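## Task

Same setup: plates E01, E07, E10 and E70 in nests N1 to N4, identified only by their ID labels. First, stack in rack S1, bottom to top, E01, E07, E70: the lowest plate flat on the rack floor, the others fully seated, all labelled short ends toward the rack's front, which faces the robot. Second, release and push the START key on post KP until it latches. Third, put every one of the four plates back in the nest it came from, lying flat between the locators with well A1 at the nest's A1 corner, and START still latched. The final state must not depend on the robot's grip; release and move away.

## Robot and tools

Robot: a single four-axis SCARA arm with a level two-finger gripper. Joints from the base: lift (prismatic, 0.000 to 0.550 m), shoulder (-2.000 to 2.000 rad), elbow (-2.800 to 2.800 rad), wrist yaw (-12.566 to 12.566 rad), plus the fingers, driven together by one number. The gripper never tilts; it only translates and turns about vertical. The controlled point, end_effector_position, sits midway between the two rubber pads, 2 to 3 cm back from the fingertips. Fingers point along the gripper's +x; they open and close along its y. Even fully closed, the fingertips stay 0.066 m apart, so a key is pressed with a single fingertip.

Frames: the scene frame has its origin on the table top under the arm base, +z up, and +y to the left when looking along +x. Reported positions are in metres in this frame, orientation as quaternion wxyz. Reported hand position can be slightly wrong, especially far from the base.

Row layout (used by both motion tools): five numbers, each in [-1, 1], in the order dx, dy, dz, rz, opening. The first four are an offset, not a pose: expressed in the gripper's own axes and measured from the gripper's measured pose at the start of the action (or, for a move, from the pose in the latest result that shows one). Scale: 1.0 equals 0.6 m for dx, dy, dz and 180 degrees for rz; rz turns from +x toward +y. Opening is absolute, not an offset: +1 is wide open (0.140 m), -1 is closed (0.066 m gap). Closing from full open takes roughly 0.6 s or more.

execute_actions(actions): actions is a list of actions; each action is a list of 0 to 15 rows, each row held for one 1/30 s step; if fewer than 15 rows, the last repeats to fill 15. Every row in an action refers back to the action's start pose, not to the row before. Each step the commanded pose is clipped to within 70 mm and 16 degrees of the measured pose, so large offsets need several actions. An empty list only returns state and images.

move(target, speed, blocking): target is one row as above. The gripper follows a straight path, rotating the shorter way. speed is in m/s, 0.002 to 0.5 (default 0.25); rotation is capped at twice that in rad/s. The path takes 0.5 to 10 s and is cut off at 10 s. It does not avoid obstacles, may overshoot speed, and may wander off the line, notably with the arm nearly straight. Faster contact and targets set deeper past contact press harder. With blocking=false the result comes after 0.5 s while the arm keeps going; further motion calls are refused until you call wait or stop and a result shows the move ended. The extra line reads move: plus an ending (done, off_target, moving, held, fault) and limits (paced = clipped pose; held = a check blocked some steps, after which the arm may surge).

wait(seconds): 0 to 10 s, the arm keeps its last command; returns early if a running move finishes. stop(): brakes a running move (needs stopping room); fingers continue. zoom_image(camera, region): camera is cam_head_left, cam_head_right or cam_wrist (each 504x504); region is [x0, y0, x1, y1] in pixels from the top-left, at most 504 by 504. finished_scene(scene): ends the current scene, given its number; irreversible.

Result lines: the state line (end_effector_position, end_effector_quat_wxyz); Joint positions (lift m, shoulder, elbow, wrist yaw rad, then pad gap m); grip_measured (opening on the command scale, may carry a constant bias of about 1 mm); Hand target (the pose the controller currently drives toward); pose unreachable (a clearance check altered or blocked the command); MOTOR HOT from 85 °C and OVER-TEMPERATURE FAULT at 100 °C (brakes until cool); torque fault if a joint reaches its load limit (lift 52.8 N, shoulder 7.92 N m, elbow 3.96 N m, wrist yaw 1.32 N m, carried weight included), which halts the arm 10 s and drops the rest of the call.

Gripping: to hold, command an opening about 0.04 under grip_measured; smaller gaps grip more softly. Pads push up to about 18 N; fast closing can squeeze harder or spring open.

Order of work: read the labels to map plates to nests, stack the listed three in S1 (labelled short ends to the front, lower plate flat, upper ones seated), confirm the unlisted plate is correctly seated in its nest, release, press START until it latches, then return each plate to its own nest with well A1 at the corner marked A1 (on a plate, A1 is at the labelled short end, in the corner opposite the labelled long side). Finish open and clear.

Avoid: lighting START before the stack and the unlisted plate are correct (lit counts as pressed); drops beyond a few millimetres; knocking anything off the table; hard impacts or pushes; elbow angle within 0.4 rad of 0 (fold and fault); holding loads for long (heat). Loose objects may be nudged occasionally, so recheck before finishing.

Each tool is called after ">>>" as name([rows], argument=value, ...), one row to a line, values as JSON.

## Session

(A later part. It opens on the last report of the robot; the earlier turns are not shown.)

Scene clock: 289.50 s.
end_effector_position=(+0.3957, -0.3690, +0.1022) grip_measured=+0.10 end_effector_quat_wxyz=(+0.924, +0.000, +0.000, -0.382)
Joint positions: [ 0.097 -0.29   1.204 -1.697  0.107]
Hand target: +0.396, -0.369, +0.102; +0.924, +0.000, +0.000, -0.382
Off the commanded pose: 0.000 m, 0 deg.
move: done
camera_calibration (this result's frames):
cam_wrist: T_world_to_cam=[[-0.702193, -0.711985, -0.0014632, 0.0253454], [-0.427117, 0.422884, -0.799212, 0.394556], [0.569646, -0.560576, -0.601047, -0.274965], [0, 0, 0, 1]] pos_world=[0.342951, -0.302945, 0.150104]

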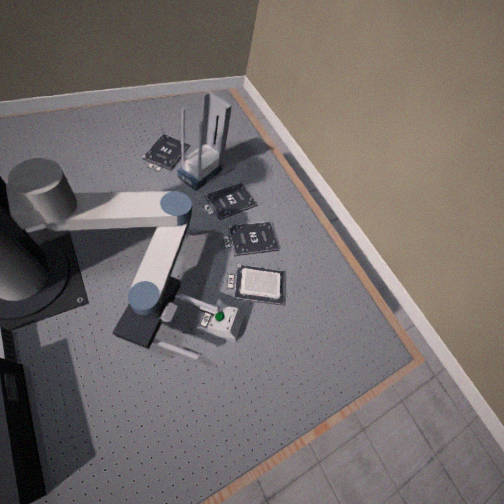

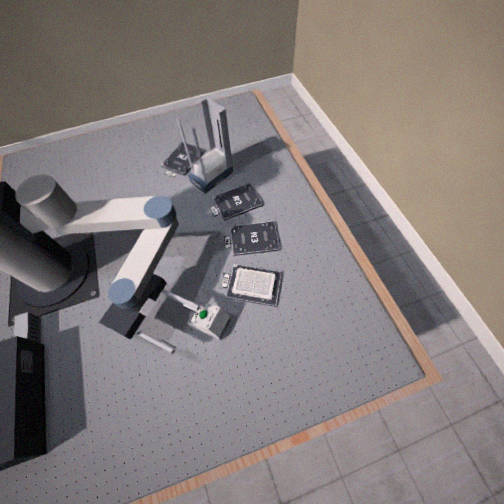

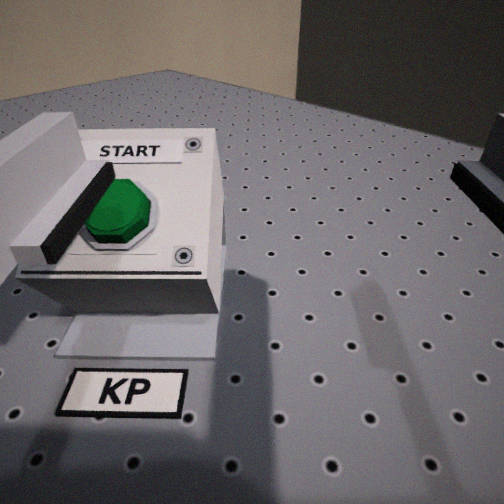

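>>> move(target=[0.0177, 0, -0.0255, 0, 0.1], speed=0.04)

>>> move(target=[0.0088, 0, -0.0141, 0, 0.1], speed=0.01)

Scene clock: 299.13 s.
end_effector_position=(+0.4034, -0.3764, +0.0868) grip_measured=+0.10 end_effector_quat_wxyz=(+0.924, +0.000, +0.000, -0.382)
Joint positions: [ 0.082 -0.296  1.251 -1.738  0.107]
Hand target: +0.403, -0.376, +0.087; +0.924, +0.000, +0.000, -0.382
Off the commanded pose: 0.000 m, 0 deg.
move: done
camera_calibration (this result's frames):
cam_wrist: T_world_to_cam=[[-0.701842, -0.712331, -0.0014632, 0.025115], [-0.427325, 0.422674, -0.799212, 0.388682], [0.569922, -0.560296, -0.601047, -0.29272], [0, 0, 0, 1]] pos_world=[0.350548, -0.310406, 0.134737]

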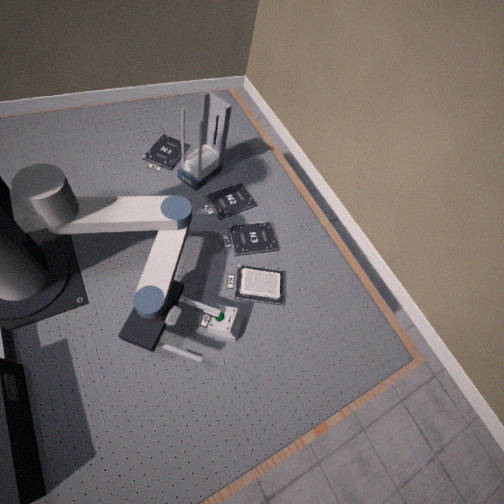

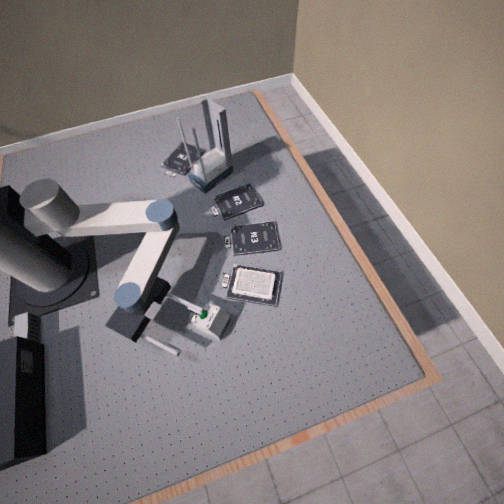

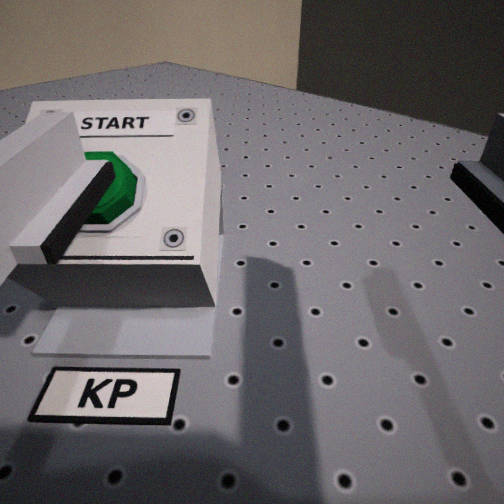

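Scene clock: 300.37 s.
end_effector_position=(+0.4065, -0.3795, +0.0792) grip_measured=+0.10 end_effector_quat_wxyz=(+0.925, +0.000, +0.000, -0.381)
Joint positions: [ 0.074 -0.3    1.271 -1.754  0.107]
Hand target: +0.407, -0.380, +0.078; +0.924, +0.000, +0.000, -0.382
Off the commanded pose: 0.001 m, 0 deg.
move: done
camera_calibration (this result's frames):
cam_wrist: T_world_to_cam=[[-0.700676, -0.713478, -0.0014632, 0.0242131], [-0.428015, 0.421975, -0.799212, 0.385276], [0.570838, -0.559363, -0.601047, -0.300882], [0, 0, 0, 1]] pos_world=[0.353624, -0.313603, 0.127108]

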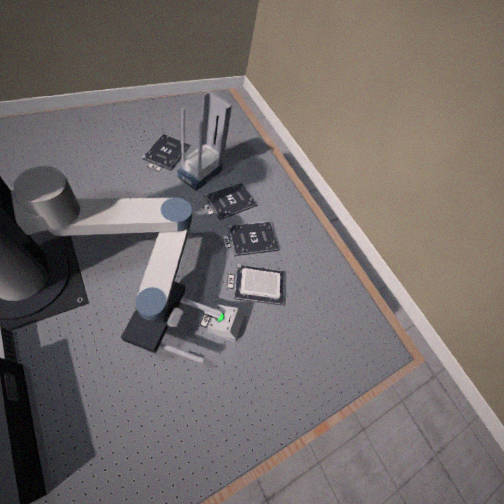

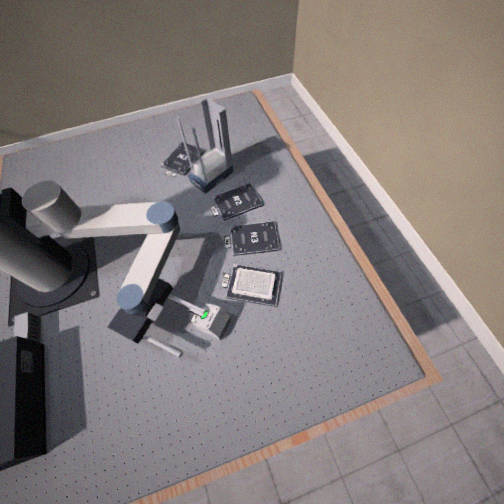

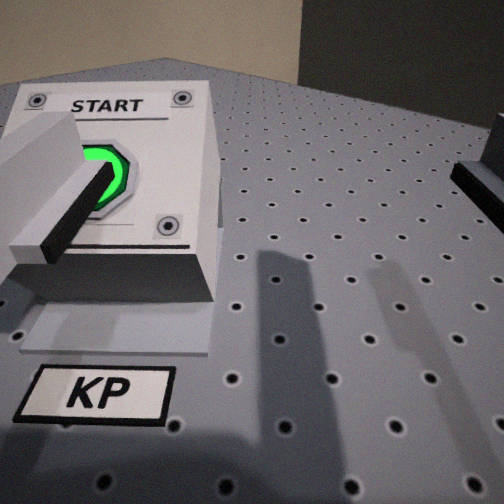

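>>> move(target=[0.0018, 0, -0.0028, 0, 0.1], speed=0.005)

Scene clock: 303.77 s.
end_effector_position=(+0.4065, -0.3795, +0.0789) grip_measured=+0.10 end_effector_quat_wxyz=(+0.925, +0.000, +0.000, -0.380)
Joint positions: [ 0.074 -0.301  1.272 -1.751  0.107]
Hand target: +0.407, -0.380, +0.078; +0.925, +0.000, +0.000, -0.381
Off the commanded pose: 0.002 m, 0 deg.
move: done
camera_calibration (this result's frames):
cam_wrist: T_world_to_cam=[[-0.699475, -0.714655, -0.0014632, 0.0232313], [-0.428724, 0.421254, -0.799212, 0.385007], [0.571778, -0.558402, -0.601047, -0.30104], [0, 0, 0, 1]] pos_world=[0.353439, -0.313685, 0.126797]

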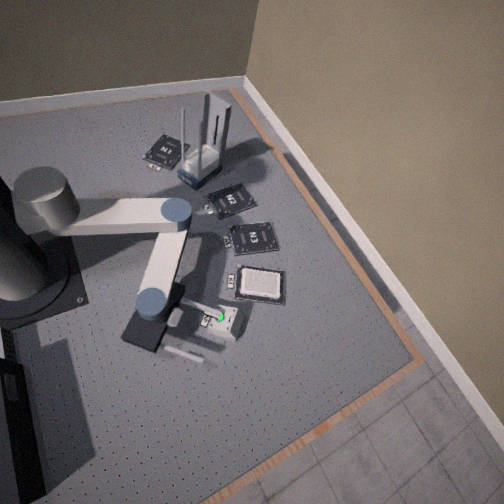

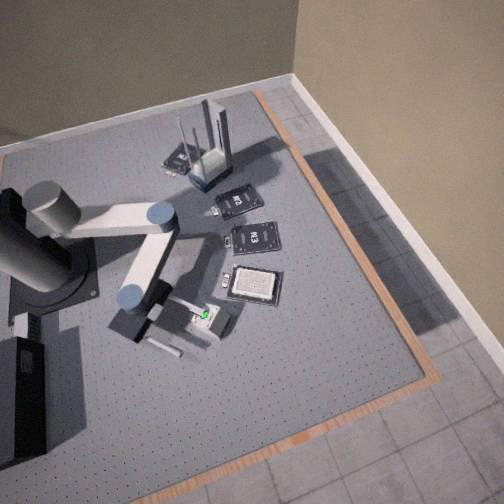

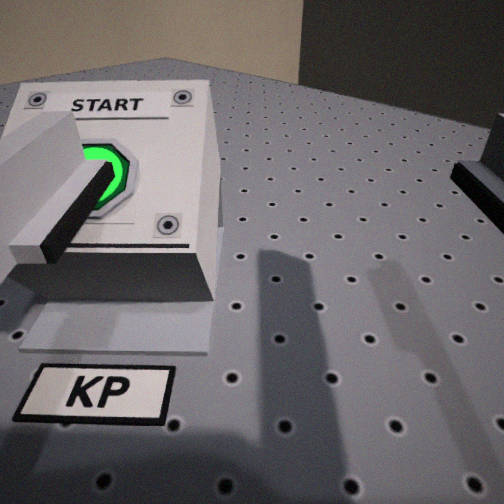

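Bottomed out. Back off along the normal and check it stays in.

>>> move(target=[-0.03, 0, 0.048, 0, 0.1], speed=0.06)

>>> zoom_image(camera="cam_wrist", region=[40, 130, 208, 298])

Scene clock: 306.40 s.
end_effector_position=(+0.3936, -0.3669, +0.1078) grip_measured=+0.10 end_effector_quat_wxyz=(+0.925, +0.000, +0.000, -0.380)
Joint positions: [ 0.103 -0.291  1.191 -1.681  0.107]
Hand target: +0.394, -0.367, +0.108; +0.925, +0.000, +0.000, -0.380
Off the commanded pose: 0.000 m, 0 deg.
move: done
camera_calibration (this result's frames):
cam_wrist: T_world_to_cam=[[-0.699878, -0.714261, -0.0014632, 0.023543], [-0.428487, 0.421496, -0.799212, 0.397223], [0.571463, -0.558724, -0.601047, -0.269257], [0, 0, 0, 1]] pos_world=[0.340553, -0.301053, 0.155664]

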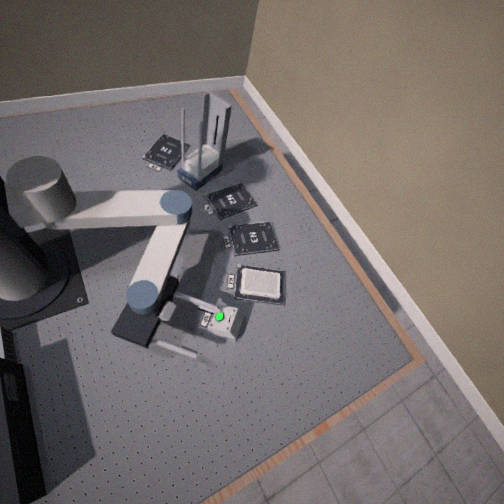

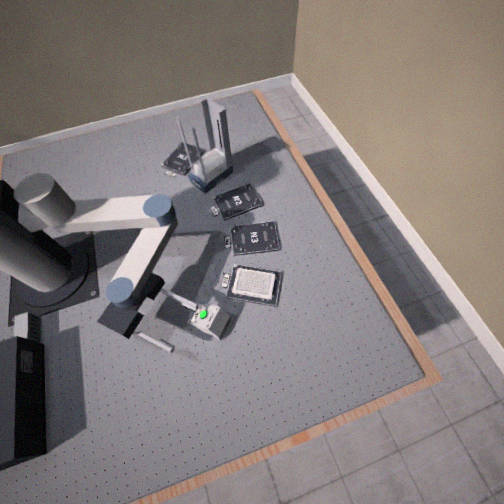

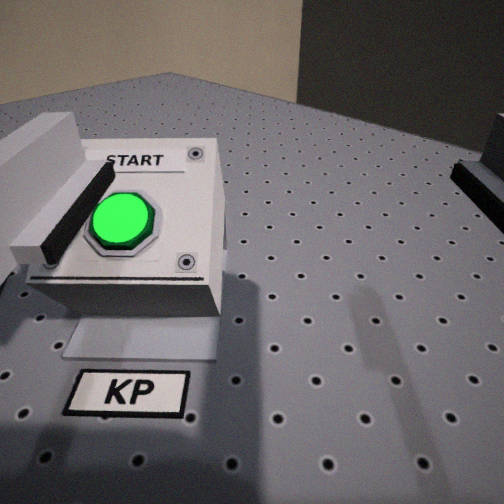

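Region (40, 130, 208, 298) of cam_wrist's 504x504 image, scaled by 3.000, with more detail than that image has.

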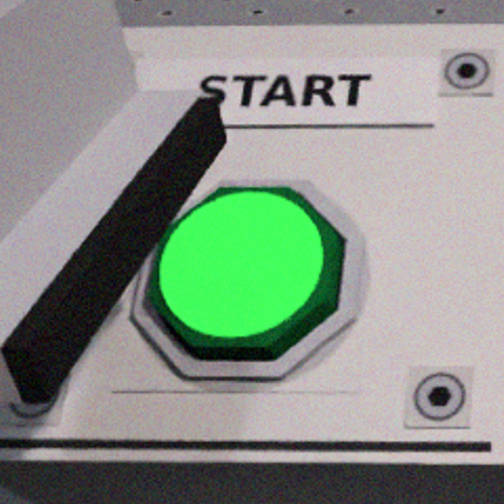

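>>> move(target=[-0.45116, 0.83079, -0.03, 0.3953, 0.1], speed=0.35)

Scene clock: 319.03 s.
end_effector_position=(+0.5517, +0.1778, +0.0898) grip_measured=+0.10 end_effector_quat_wxyz=(+0.973, +0.000, +0.000, +0.229)
Joint positions: [ 0.085  1.322  1.112 -1.972  0.107]
Hand target: +0.552, +0.178, +0.090; +0.974, +0.000, +0.000, +0.229
Off the commanded pose: 0.000 m, 0 deg.
move: done
camera_calibration (this result's frames):
cam_wrist: T_world_to_cam=[[0.450448, -0.892801, -0.0014632, -0.0796502], [-0.537144, -0.269697, -0.799212, 0.403871], [0.713143, 0.360789, -0.601047, -0.307716], [0, 0, 0, 1]] pos_world=[0.47226, 0.148832, 0.13771]

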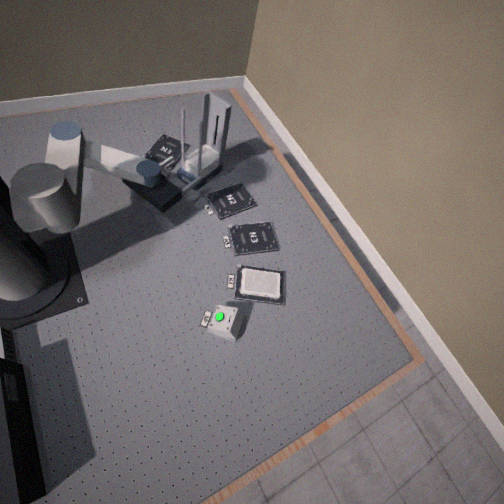

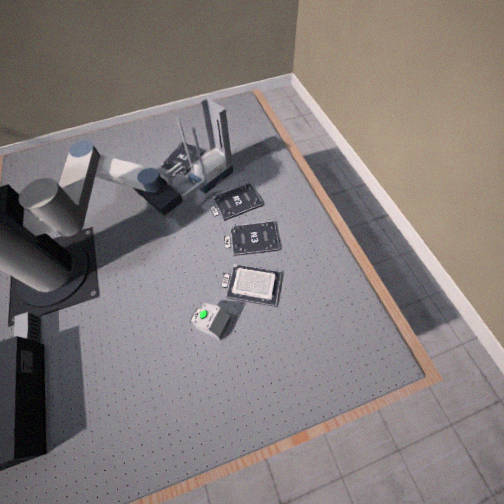

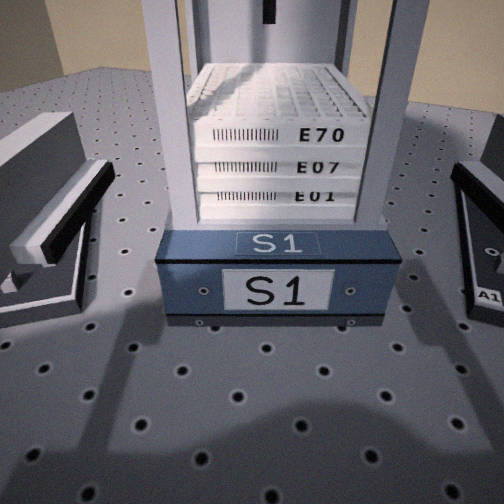

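>>> move(target=[0.16546, -0.0004, 0, -0.00016, 0.1], speed=0.15)

>>> move(target=[0, 0, 0, 0, -0.62], speed=0.01)

Scene clock: 323.93 s.
end_effector_position=(+0.6407, +0.2219, +0.0898) grip_measured=+0.10 end_effector_quat_wxyz=(+0.973, +0.000, +0.000, +0.229)
Joint positions: [ 0.085  1.13   1.61  -2.279  0.107]
Hand target: +0.641, +0.222, +0.090; +0.974, +0.000, +0.000, +0.229
Off the commanded pose: 0.000 m, 0 deg.
move: done
camera_calibration (this result's frames):
cam_wrist: T_world_to_cam=[[0.450319, -0.892867, -0.0014632, -0.0802432], [-0.537183, -0.269619, -0.799212, 0.463584], [0.713195, 0.360687, -0.601047, -0.387115], [0, 0, 0, 1]] pos_world=[0.561253, 0.192972, 0.13771]

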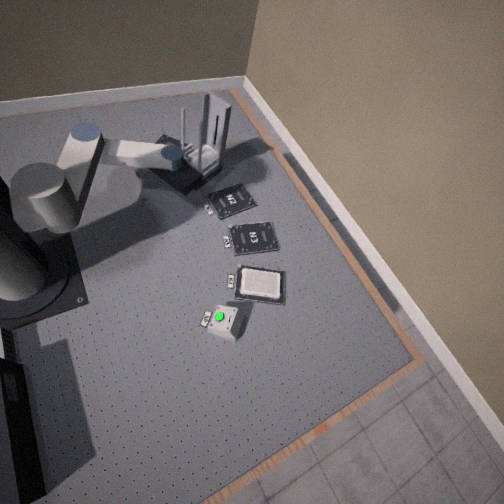

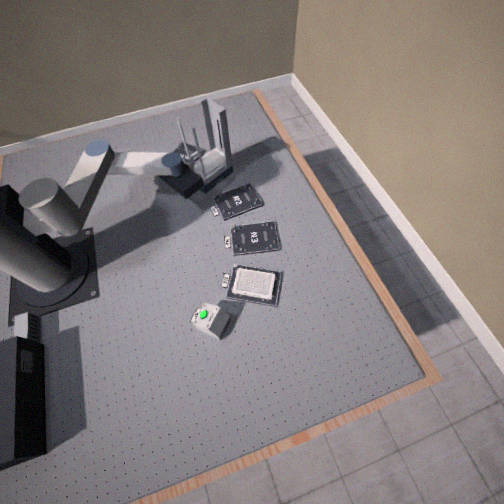

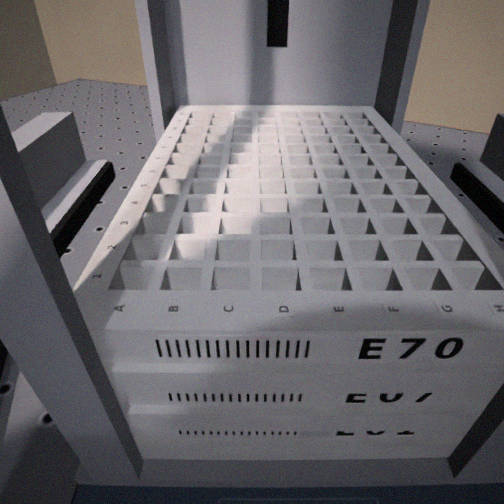

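Scene clock: 324.43 s.
end_effector_position=(+0.6407, +0.2219, +0.0898) grip_measured=-0.56 end_effector_quat_wxyz=(+0.973, +0.000, +0.000, +0.229)
Joint positions: [ 0.085  1.13   1.61  -2.279  0.082]
Hand target: +0.641, +0.222, +0.090; +0.973, +0.000, +0.000, +0.229
Off the commanded pose: 0.000 m, 0 deg.
move: done
camera_calibration (this result's frames):
cam_wrist: T_world_to_cam=[[0.450283, -0.892885, -0.0014632, -0.0802232], [-0.537194, -0.269598, -0.799212, 0.463586], [0.71321, 0.360657, -0.601047, -0.387117], [0, 0, 0, 1]] pos_world=[0.561254, 0.192968, 0.13771]

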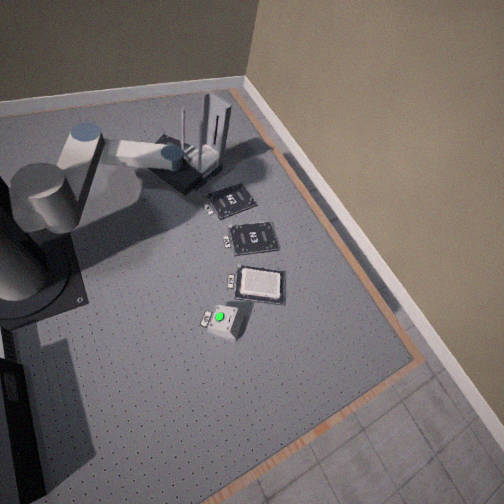

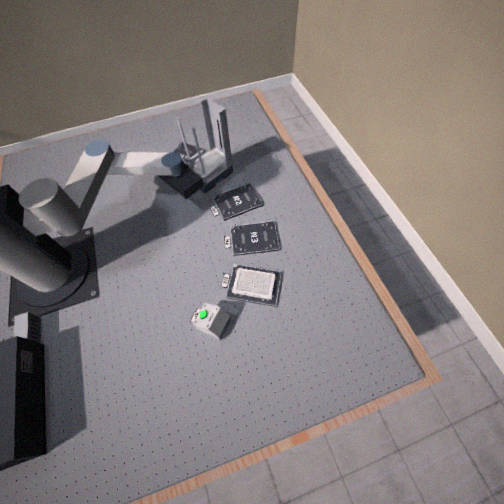

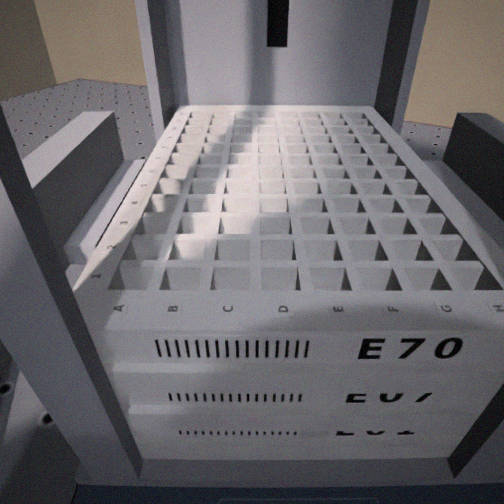

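Gripped. Lift to z=0.335.

>>> move(target=[0, 0, 0.4087, 0, -0.62], speed=0.25)

Scene clock: 327.50 s.
end_effector_position=(+0.6407, +0.2219, +0.3351) grip_measured=-0.56 end_effector_quat_wxyz=(+0.973, +0.000, +0.000, +0.229)
Joint positions: [ 0.33   1.13   1.61  -2.279  0.082]
Hand target: +0.641, +0.222, +0.335; +0.973, +0.000, +0.000, +0.229
Off the commanded pose: 0.000 m, 0 deg.
move: done
camera_calibration (this result's frames):
cam_wrist: T_world_to_cam=[[0.450329, -0.892861, -0.0014632, -0.0798812], [-0.53718, -0.269625, -0.799212, 0.659613], [0.713191, 0.360694, -0.601047, -0.239698], [0, 0, 0, 1]] pos_world=[0.561254, 0.192983, 0.382984]

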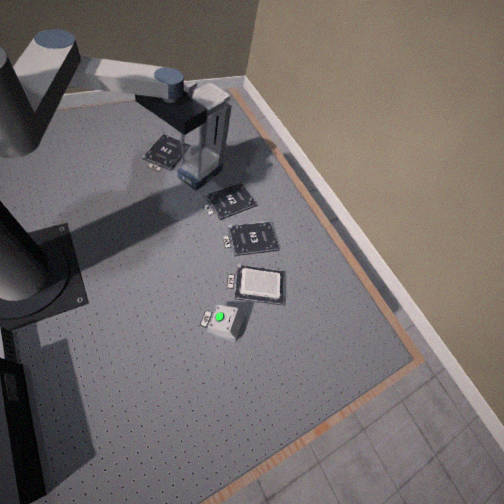

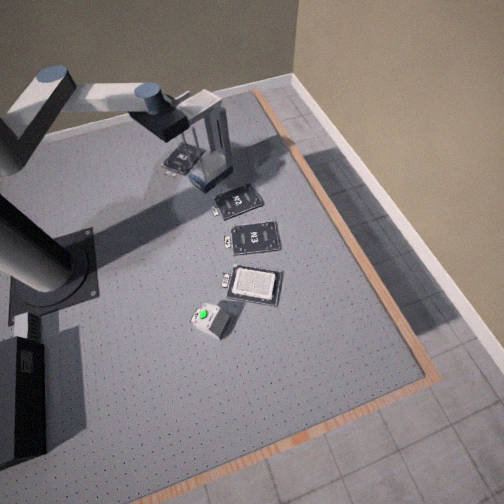

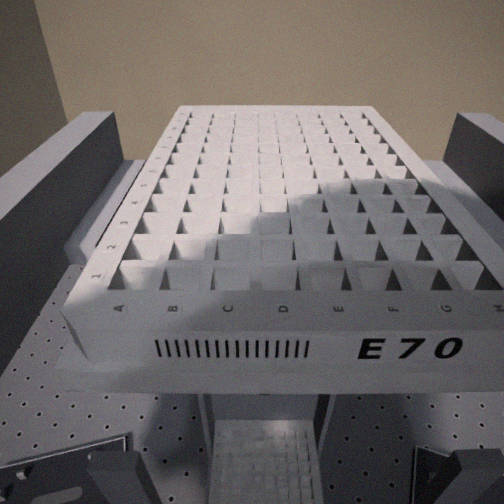

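>>> move(target=[-0.17762, -0.54671, 0, -0.21954, -0.62], speed=0.3)

Scene clock: 333.63 s.
end_effector_position=(+0.6915, -0.1193, +0.3351) grip_measured=-0.56 end_effector_quat_wxyz=(+0.994, +0.000, +0.000, -0.114)
Joint positions: [ 0.33   0.431  1.691 -2.35   0.082]
Hand target: +0.692, -0.119, +0.335; +0.994, +0.000, +0.000, -0.114
Off the commanded pose: 0.000 m, 0 deg.
move: done
camera_calibration (this result's frames):
cam_wrist: T_world_to_cam=[[-0.220845, -0.975308, -0.0014632, 0.0469076], [-0.585949, 0.133879, -0.799212, 0.676761], [0.779674, -0.175645, -0.601047, -0.26281], [0, 0, 0, 1]] pos_world=[0.611812, -0.091016, 0.382983]

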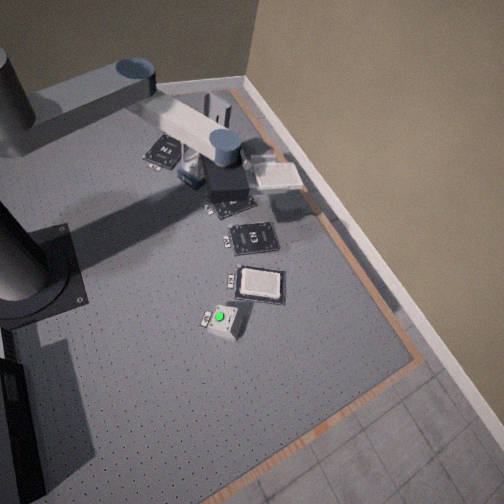

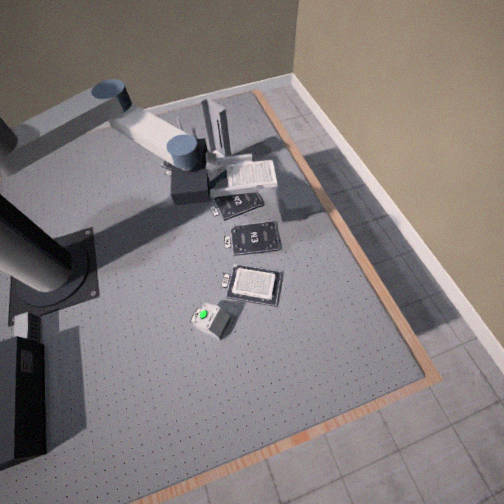

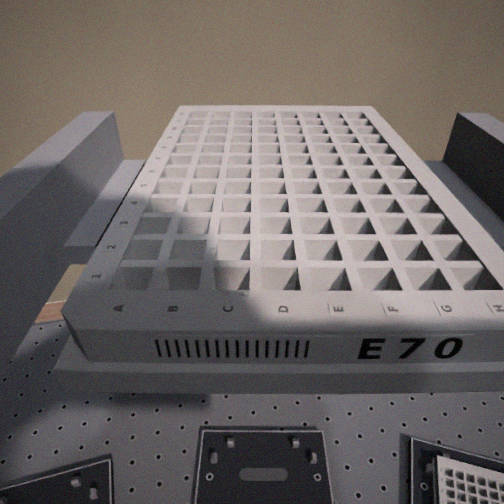

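>>> move(target=[0, 0, -0.4802, 0, -0.62], speed=0.25)

>>> move(target=[0, 0, -0.0212, 0, -0.62], speed=0.012)

Scene clock: 338.23 s.
end_effector_position=(+0.6915, -0.1193, +0.0469) grip_measured=-0.56 end_effector_quat_wxyz=(+0.994, +0.000, +0.000, -0.114)
Joint positions: [ 0.042  0.431  1.691 -2.35   0.082]
Hand target: +0.691, -0.119, +0.047; +0.994, +0.000, +0.000, -0.114
Off the commanded pose: 0.000 m, 0 deg.
move: done
camera_calibration (this result's frames):
cam_wrist: T_world_to_cam=[[-0.220872, -0.975302, -0.0014632, 0.0465033], [-0.585945, 0.133895, -0.799212, 0.446422], [0.779669, -0.175666, -0.601047, -0.436024], [0, 0, 0, 1]] pos_world=[0.611804, -0.0910139, 0.0947832]

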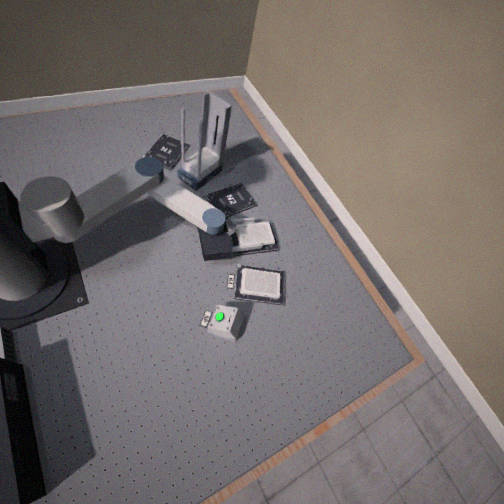

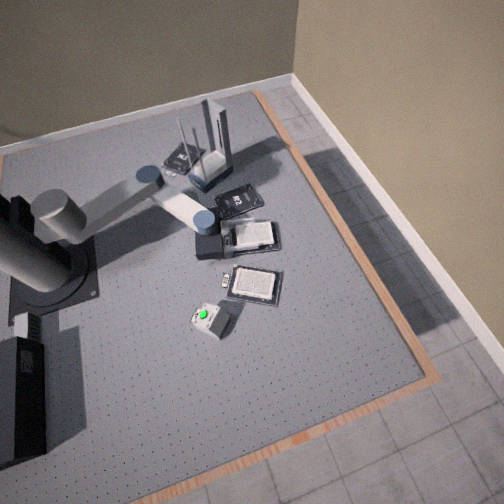

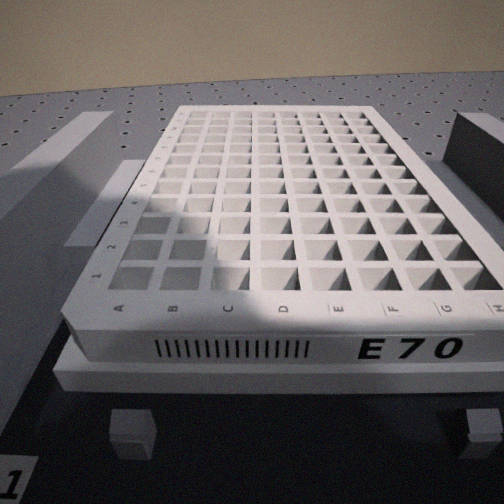

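Scene clock: 339.50 s.
end_effector_position=(+0.6915, -0.1193, +0.0347) grip_measured=-0.56 end_effector_quat_wxyz=(+0.994, +0.000, +0.000, -0.114)
Joint positions: [ 0.03   0.431  1.691 -2.35   0.082]
Hand target: +0.691, -0.119, +0.034; +0.994, +0.000, +0.000, -0.114
Off the commanded pose: 0.001 m, 0 deg.
move: done
camera_calibration (this result's frames):
cam_wrist: T_world_to_cam=[[-0.220845, -0.975308, -0.0014632, 0.046465], [-0.585949, 0.133879, -0.799212, 0.43665], [0.779674, -0.175645, -0.601047, -0.443359], [0, 0, 0, 1]] pos_world=[0.611792, -0.0910146, 0.0825645]

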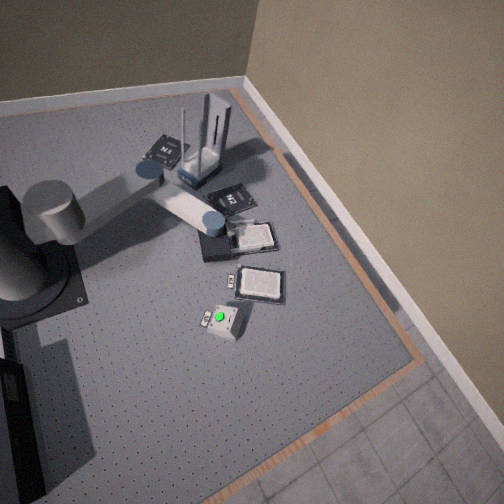

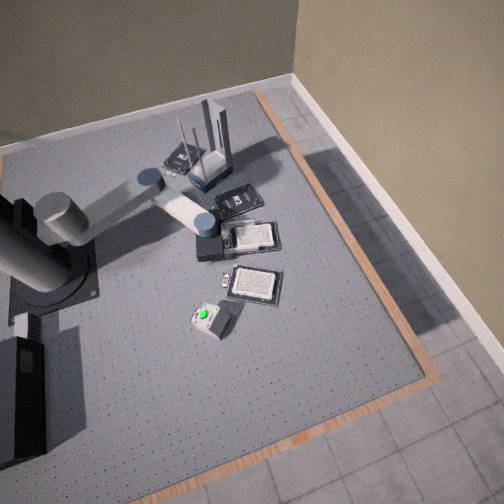

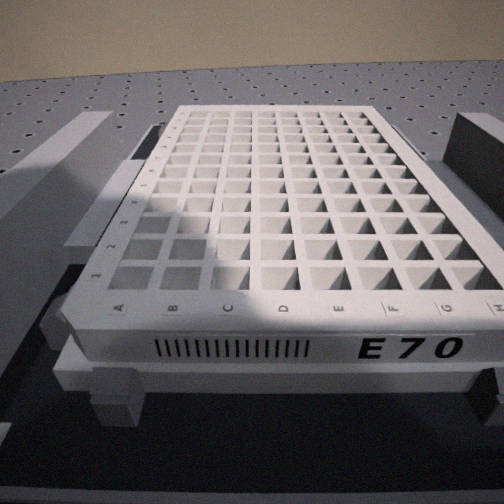

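Seated at 0.0347. Release, then lift vertically.

>>> move(target=[0, 0, 0.001, 0, 0.1], speed=0.01)

>>> move(target=[0, 0, 0.05, 0, 0.1], speed=0.1)

Scene clock: 341.63 s.
end_effector_position=(+0.6915, -0.1193, +0.0352) grip_measured=+0.10 end_effector_quat_wxyz=(+0.994, +0.000, +0.000, -0.114)
Joint positions: [ 0.03   0.431  1.691 -2.35   0.107]
Hand target: +0.691, -0.119, +0.035; +0.994, +0.000, +0.000, -0.114
Off the commanded pose: 0.000 m, 0 deg.
move: done
camera_calibration (this result's frames):
cam_wrist: T_world_to_cam=[[-0.220833, -0.97531, -0.0014632, 0.0464601], [-0.585951, 0.133872, -0.799212, 0.437082], [0.779676, -0.175635, -0.601047, -0.443037], [0, 0, 0, 1]] pos_world=[0.611794, -0.0910129, 0.0831034]

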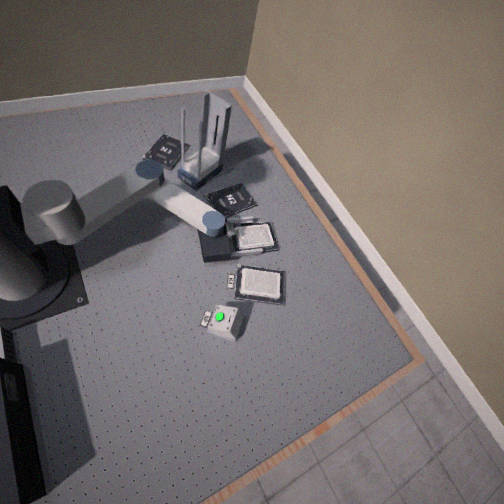

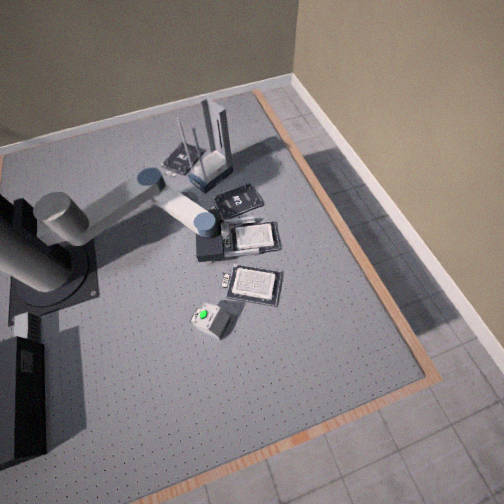

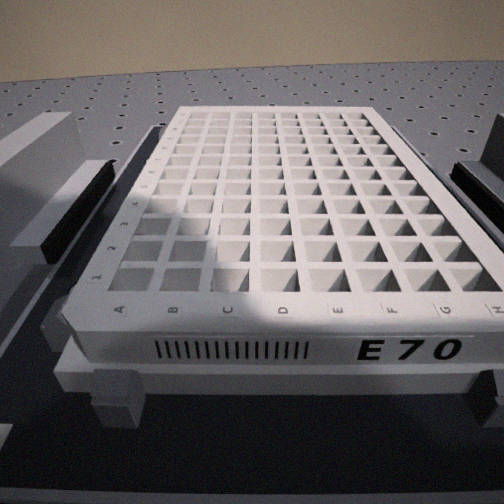

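Scene clock: 342.37 s.
end_effector_position=(+0.6915, -0.1192, +0.0653) grip_measured=+0.10 end_effector_quat_wxyz=(+0.994, +0.000, +0.000, -0.114)
Joint positions: [ 0.06   0.431  1.691 -2.35   0.107]
Hand target: +0.691, -0.119, +0.065; +0.994, +0.000, +0.000, -0.114
Off the commanded pose: 0.000 m, 0 deg.
move: done
camera_calibration (this result's frames):
cam_wrist: T_world_to_cam=[[-0.220807, -0.975317, -0.0014632, 0.0464934], [-0.585954, 0.133856, -0.799212, 0.461115], [0.779681, -0.175614, -0.601047, -0.42497], [0, 0, 0, 1]] pos_world=[0.611799, -0.0910078, 0.11317]

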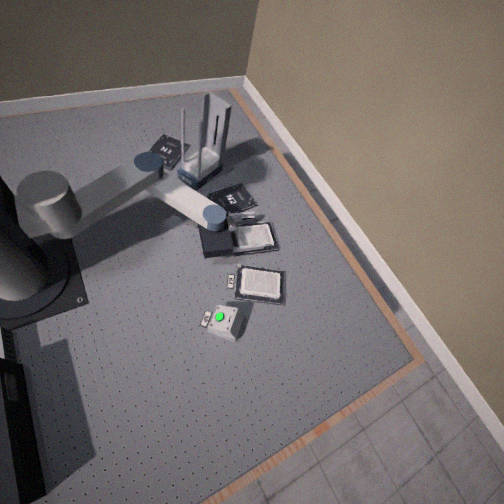

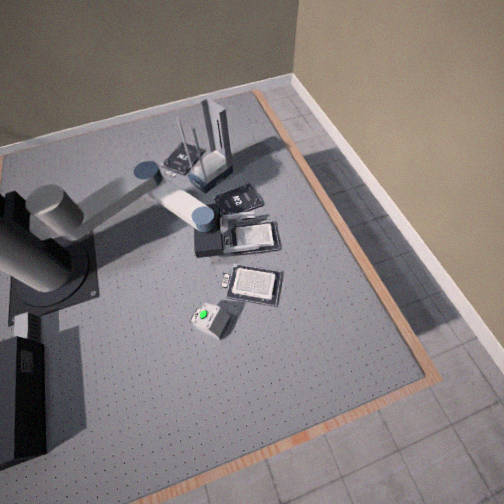

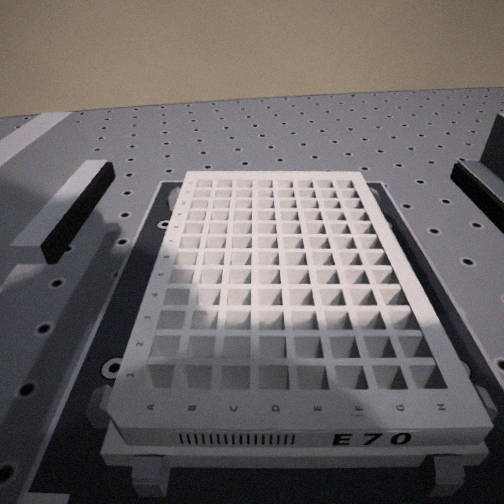

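>>> move(target=[-0.37174, 0.402, 0.0195, 0.21937, 0.1], speed=0.3)

Scene clock: 349.40 s.
end_effector_position=(+0.5286, +0.1661, +0.0769) grip_measured=+0.10 end_effector_quat_wxyz=(+0.973, +0.000, +0.000, +0.229)
Joint positions: [ 0.072  1.359  0.995 -1.893  0.107]
Hand target: +0.529, +0.166, +0.077; +0.974, +0.000, +0.000, +0.229
Off the commanded pose: 0.000 m, 0 deg.
move: done
camera_calibration (this result's frames):
cam_wrist: T_world_to_cam=[[0.450379, -0.892836, -0.0014632, -0.0795935], [-0.537165, -0.269655, -0.799212, 0.378015], [0.713171, 0.360734, -0.601047, -0.294784], [0, 0, 0, 1]] pos_world=[0.449135, 0.137208, 0.124819]

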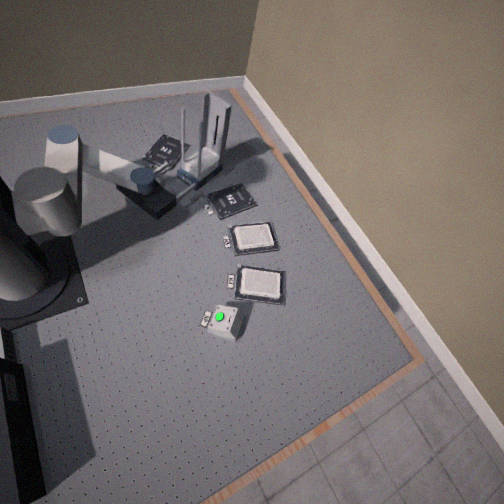

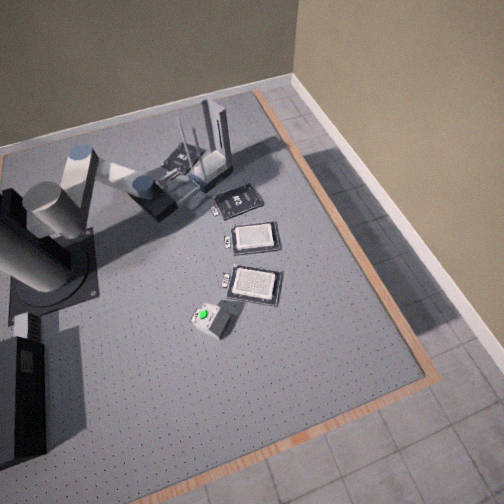

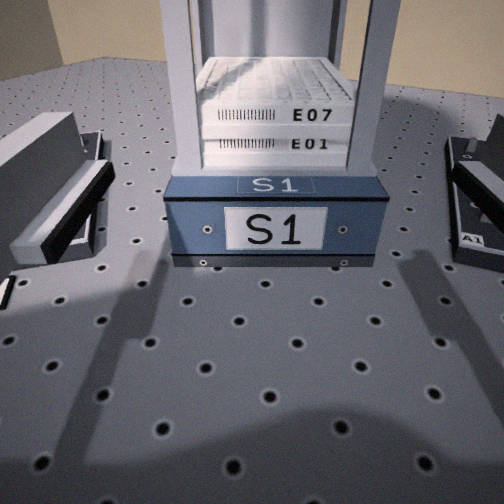

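>>> move(target=[0.20847, -0.0004, 0.0002, -0.0003, 0.1], speed=0.15)

>>> move(target=[0, 0, 0, 0, -0.62], speed=0.01)

Scene clock: 353.17 s.
end_effector_position=(+0.6407, +0.2218, +0.0770) grip_measured=+0.10 end_effector_quat_wxyz=(+0.974, +0.000, +0.000, +0.229)
Joint positions: [ 0.072  1.13   1.61  -2.279  0.107]
Hand target: +0.641, +0.222, +0.077; +0.974, +0.000, +0.000, +0.228
Off the commanded pose: 0.000 m, 0 deg.
move: done
camera_calibration (this result's frames):
cam_wrist: T_world_to_cam=[[0.449862, -0.893097, -0.0014632, -0.0800238], [-0.537321, -0.269344, -0.799212, 0.453309], [0.71338, 0.360321, -0.601047, -0.39481], [0, 0, 0, 1]] pos_world=[0.561222, 0.192886, 0.124874]

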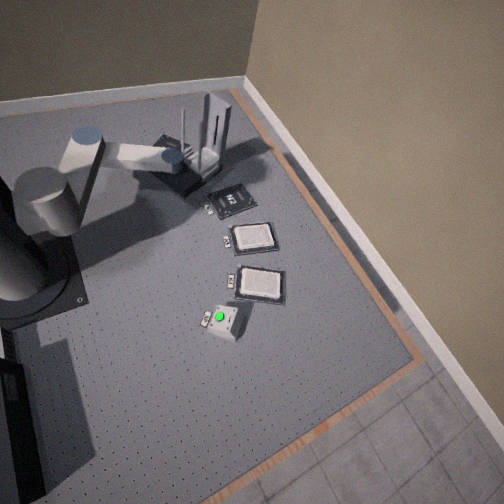

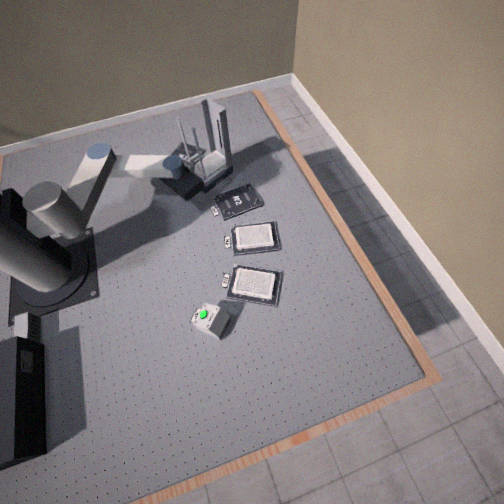

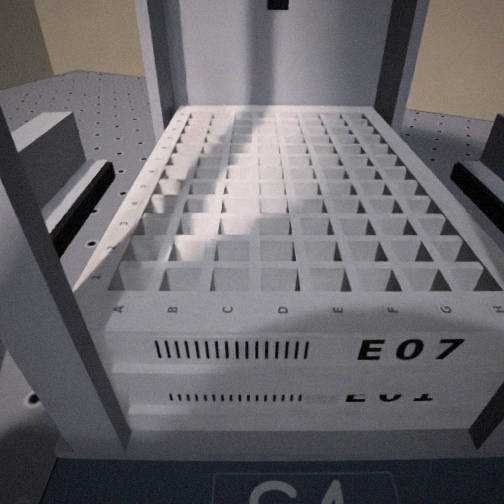

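Scene clock: 353.67 s.
end_effector_position=(+0.6407, +0.2218, +0.0770) grip_measured=-0.56 end_effector_quat_wxyz=(+0.974, +0.000, +0.000, +0.229)
Joint positions: [ 0.072  1.13   1.61  -2.279  0.082]
Hand target: +0.641, +0.222, +0.077; +0.974, +0.000, +0.000, +0.229
Off the commanded pose: 0.000 m, 0 deg.
move: done
camera_calibration (this result's frames):
cam_wrist: T_world_to_cam=[[0.449871, -0.893092, -0.0014632, -0.0800287], [-0.537318, -0.26935, -0.799212, 0.453309], [0.713376, 0.360329, -0.601047, -0.39481], [0, 0, 0, 1]] pos_world=[0.561222, 0.192887, 0.124874]

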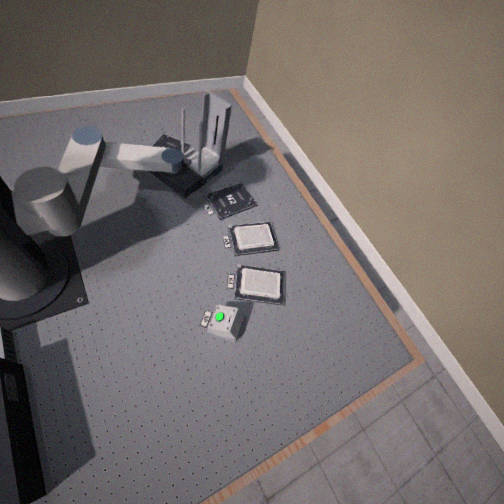

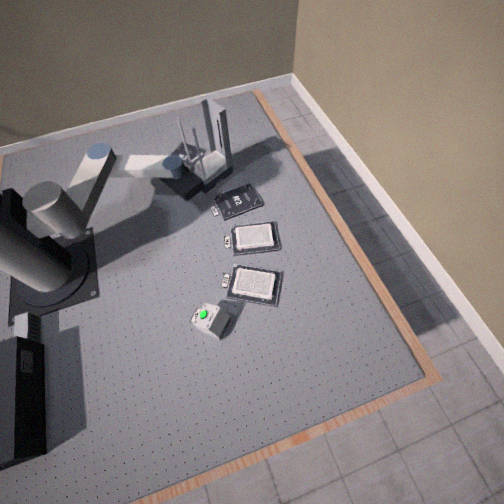

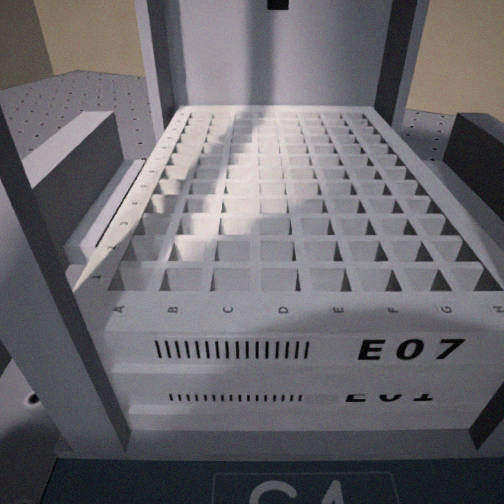

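>>> move(target=[0, 0, 0.43, 0, -0.62], speed=0.25)

Scene clock: 358.17 s.
end_effector_position=(+0.6407, +0.2218, +0.3350) grip_measured=-0.56 end_effector_quat_wxyz=(+0.974, +0.000, +0.000, +0.229)
Joint positions: [ 0.33   1.13   1.61  -2.279  0.082]
Hand target: +0.641, +0.222, +0.335; +0.974, +0.000, +0.000, +0.229
Off the commanded pose: 0.000 m, 0 deg.
move: done
camera_calibration (this result's frames):
cam_wrist: T_world_to_cam=[[0.449916, -0.89307, -0.0014632, -0.0796675], [-0.537304, -0.269377, -0.799212, 0.659551], [0.713358, 0.360364, -0.601047, -0.239709], [0, 0, 0, 1]] pos_world=[0.561222, 0.192902, 0.382928]

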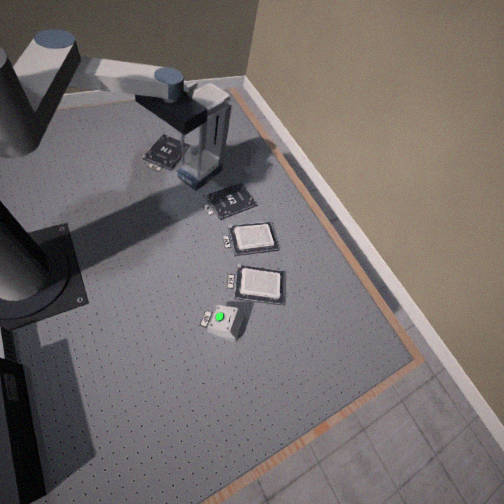

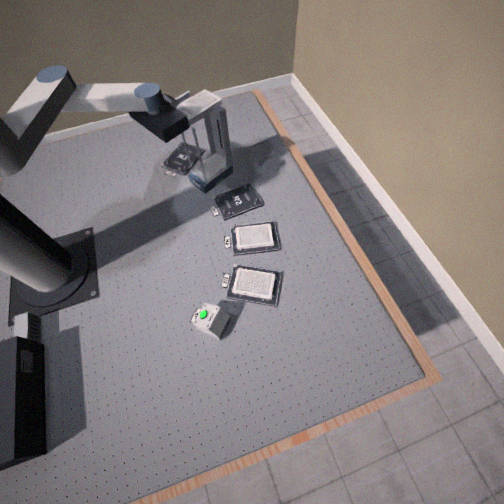

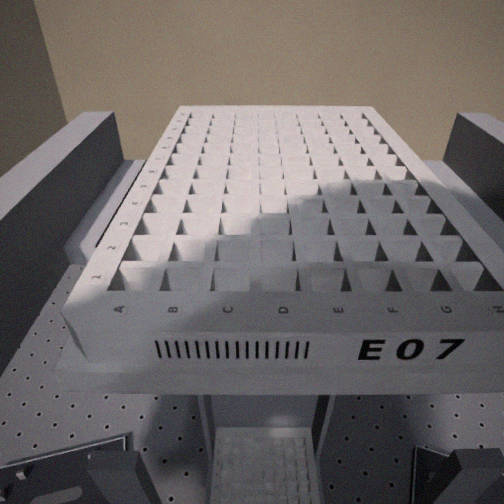

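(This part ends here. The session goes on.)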